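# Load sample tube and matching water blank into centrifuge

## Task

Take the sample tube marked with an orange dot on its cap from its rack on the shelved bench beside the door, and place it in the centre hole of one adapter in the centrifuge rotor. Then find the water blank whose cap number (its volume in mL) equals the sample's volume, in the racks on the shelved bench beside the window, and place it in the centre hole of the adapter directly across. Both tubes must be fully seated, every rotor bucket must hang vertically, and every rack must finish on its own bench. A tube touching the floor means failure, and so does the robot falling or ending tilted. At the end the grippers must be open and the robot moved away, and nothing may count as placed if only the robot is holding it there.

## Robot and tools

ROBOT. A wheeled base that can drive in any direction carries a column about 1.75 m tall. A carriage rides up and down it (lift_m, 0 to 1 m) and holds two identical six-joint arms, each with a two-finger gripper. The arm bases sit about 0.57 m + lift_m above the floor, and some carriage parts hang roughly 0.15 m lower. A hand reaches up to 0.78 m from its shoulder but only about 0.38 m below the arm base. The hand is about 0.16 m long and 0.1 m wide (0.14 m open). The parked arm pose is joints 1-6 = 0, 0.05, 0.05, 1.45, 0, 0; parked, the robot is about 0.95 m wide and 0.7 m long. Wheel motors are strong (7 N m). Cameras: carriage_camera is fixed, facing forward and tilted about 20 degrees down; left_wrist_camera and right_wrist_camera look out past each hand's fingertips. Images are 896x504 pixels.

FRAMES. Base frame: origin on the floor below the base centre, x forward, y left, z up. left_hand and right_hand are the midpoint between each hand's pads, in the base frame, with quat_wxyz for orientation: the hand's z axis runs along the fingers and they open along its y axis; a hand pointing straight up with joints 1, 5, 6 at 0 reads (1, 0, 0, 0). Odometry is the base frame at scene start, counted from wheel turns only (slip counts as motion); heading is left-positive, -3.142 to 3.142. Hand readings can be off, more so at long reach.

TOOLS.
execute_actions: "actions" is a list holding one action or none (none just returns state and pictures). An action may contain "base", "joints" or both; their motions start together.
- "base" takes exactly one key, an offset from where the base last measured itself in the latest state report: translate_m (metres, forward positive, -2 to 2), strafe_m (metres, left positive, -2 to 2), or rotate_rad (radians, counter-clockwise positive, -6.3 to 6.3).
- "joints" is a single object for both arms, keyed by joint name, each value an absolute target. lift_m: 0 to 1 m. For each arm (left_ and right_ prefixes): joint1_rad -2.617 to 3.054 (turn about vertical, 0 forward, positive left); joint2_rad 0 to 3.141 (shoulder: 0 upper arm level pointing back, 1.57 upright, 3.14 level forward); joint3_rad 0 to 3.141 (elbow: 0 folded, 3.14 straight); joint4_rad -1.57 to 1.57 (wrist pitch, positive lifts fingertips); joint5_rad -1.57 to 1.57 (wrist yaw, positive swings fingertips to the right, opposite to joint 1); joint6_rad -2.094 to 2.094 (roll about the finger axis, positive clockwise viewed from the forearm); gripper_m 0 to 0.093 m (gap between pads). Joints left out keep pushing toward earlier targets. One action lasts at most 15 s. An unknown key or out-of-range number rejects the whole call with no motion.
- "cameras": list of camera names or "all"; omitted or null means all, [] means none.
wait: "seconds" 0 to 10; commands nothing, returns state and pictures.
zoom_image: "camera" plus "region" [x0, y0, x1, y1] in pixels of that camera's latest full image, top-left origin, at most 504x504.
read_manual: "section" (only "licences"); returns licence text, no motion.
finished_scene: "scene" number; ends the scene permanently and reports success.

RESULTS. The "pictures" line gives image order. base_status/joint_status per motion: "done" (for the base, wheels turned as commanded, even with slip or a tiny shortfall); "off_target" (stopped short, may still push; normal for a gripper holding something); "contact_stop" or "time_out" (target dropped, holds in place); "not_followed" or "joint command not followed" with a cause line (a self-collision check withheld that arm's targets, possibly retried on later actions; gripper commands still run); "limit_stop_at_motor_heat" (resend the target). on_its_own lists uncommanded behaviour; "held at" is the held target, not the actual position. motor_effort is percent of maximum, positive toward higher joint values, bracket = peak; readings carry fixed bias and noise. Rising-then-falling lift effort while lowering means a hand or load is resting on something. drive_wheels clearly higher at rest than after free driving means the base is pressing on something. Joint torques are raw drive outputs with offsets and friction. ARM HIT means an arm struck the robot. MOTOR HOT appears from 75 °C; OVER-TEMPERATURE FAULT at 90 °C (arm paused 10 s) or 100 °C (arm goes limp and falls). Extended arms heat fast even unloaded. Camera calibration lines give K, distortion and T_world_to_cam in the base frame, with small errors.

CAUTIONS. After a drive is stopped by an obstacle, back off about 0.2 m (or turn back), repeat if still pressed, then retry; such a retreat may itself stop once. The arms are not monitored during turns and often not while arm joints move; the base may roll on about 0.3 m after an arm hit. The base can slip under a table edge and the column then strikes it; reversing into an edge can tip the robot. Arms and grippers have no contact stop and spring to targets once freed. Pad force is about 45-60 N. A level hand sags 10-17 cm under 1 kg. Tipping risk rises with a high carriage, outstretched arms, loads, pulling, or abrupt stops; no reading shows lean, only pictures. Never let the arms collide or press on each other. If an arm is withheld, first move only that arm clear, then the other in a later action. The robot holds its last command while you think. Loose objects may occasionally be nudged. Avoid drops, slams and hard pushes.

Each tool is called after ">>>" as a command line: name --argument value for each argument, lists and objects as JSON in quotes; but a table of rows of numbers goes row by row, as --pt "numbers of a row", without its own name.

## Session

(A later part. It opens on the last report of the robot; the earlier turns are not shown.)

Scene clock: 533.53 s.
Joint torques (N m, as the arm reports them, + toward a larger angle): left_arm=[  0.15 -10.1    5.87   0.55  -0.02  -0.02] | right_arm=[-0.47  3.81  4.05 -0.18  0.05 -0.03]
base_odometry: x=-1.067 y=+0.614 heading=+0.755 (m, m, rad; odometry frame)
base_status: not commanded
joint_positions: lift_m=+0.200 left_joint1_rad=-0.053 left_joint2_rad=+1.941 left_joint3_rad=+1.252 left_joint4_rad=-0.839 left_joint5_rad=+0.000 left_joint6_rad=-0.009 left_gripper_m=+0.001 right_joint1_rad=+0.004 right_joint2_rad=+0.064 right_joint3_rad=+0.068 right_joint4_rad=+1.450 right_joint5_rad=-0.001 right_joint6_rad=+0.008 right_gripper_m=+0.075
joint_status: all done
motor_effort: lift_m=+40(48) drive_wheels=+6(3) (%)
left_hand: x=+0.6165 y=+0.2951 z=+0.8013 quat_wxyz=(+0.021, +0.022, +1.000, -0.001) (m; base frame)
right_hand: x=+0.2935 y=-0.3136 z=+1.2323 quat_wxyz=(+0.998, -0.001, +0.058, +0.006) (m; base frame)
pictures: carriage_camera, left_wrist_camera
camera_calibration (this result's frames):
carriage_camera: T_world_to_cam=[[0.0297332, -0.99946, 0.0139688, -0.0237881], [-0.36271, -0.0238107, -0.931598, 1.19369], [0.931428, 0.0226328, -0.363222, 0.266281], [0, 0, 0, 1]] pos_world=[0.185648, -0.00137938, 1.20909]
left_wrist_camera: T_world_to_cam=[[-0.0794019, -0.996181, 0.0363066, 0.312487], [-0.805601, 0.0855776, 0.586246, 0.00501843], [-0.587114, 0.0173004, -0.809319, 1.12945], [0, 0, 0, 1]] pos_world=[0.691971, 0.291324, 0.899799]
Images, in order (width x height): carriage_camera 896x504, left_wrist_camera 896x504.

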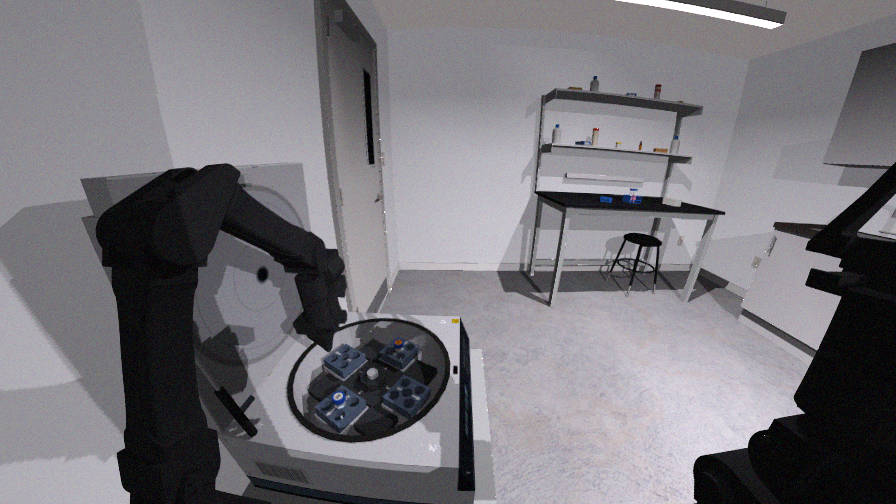

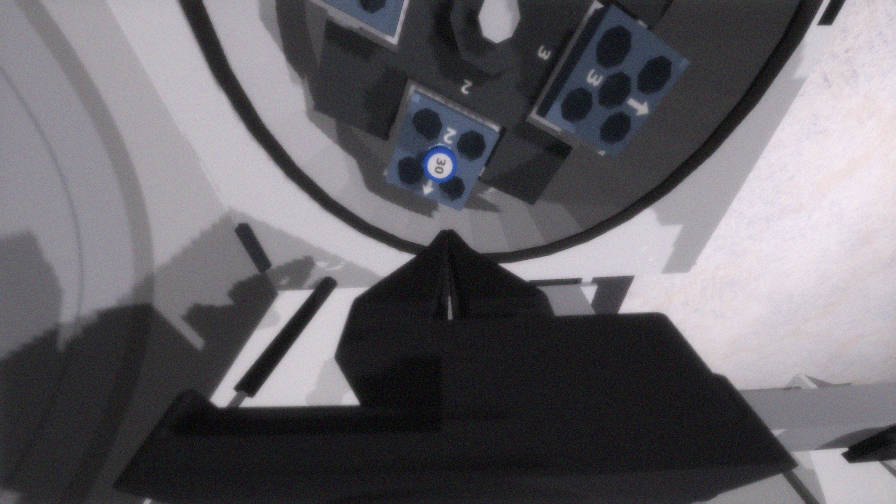

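>>> execute_actions --actions '[{"base": {"translate_m": -0.3}, "joints": {"left_joint1_rad": 0, "left_joint2_rad": 0.05, "left_joint3_rad": 0.05, "left_joint4_rad": 1.45, "left_joint5_rad": 0, "left_joint6_rad": 0, "left_gripper_m": 0.05}}]' --cameras '["carriage_camera"]'

Scene clock: 556.20 s.
Joint torques (N m, as the arm reports them, + toward a larger angle): left_arm=[-0.08  3.75  3.6  -0.32  0.    0.01] | right_arm=[-0.56  3.91  3.93 -0.15  0.06 -0.05]
base_odometry: x=-1.285 y=+0.409 heading=+0.755 (m, m, rad; odometry frame)
base_status: done
joint_positions: lift_m=+0.200 left_joint1_rad=+0.004 left_joint2_rad=+0.058 left_joint3_rad=+0.079 left_joint4_rad=+1.457 left_joint5_rad=+0.000 left_joint6_rad=-0.003 left_gripper_m=+0.050 right_joint1_rad=+0.004 right_joint2_rad=+0.064 right_joint3_rad=+0.068 right_joint4_rad=+1.450 right_joint5_rad=-0.001 right_joint6_rad=+0.008 right_gripper_m=+0.075
joint_status: all done
motor_effort: lift_m=+39(39) drive_wheels=+4(13) (%)
left_hand: x=+0.2866 y=+0.3141 z=+1.2355 quat_wxyz=(+0.999, +0.000, +0.046, +0.001) (m; base frame)
right_hand: x=+0.2935 y=-0.3136 z=+1.2323 quat_wxyz=(+0.998, -0.001, +0.058, +0.006) (m; base frame)
pictures: carriage_camera
camera_calibration (this result's frames):
carriage_camera: T_world_to_cam=[[0.0297332, -0.99946, 0.0139688, -0.0237881], [-0.36271, -0.0238107, -0.931598, 1.19369], [0.931428, 0.0226328, -0.363222, 0.266281], [0, 0, 0, 1]] pos_world=[0.185648, -0.00137938, 1.20909]
Images, in order (width x height): carriage_camera 896x504.

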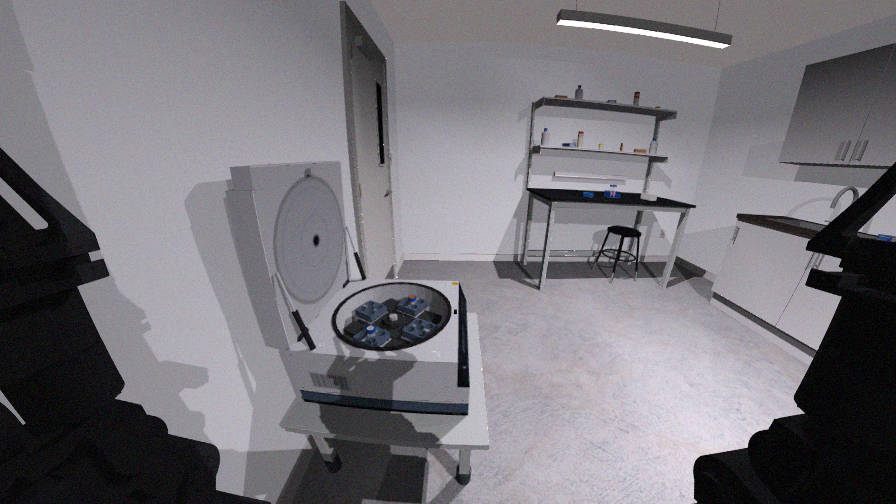

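>>> zoom_image --camera "carriage_camera" --region '[325, 275, 460, 360]'

Region (325, 275, 460, 360) of carriage_camera's 896x504 image, scaled by 3.733, with more detail than that image has; it fills the top 317 rows of this view, and the rest is white.

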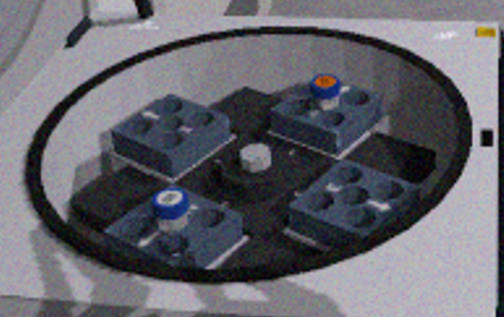

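>>> finished_scene --scene 1

The scene is finished: the task was done.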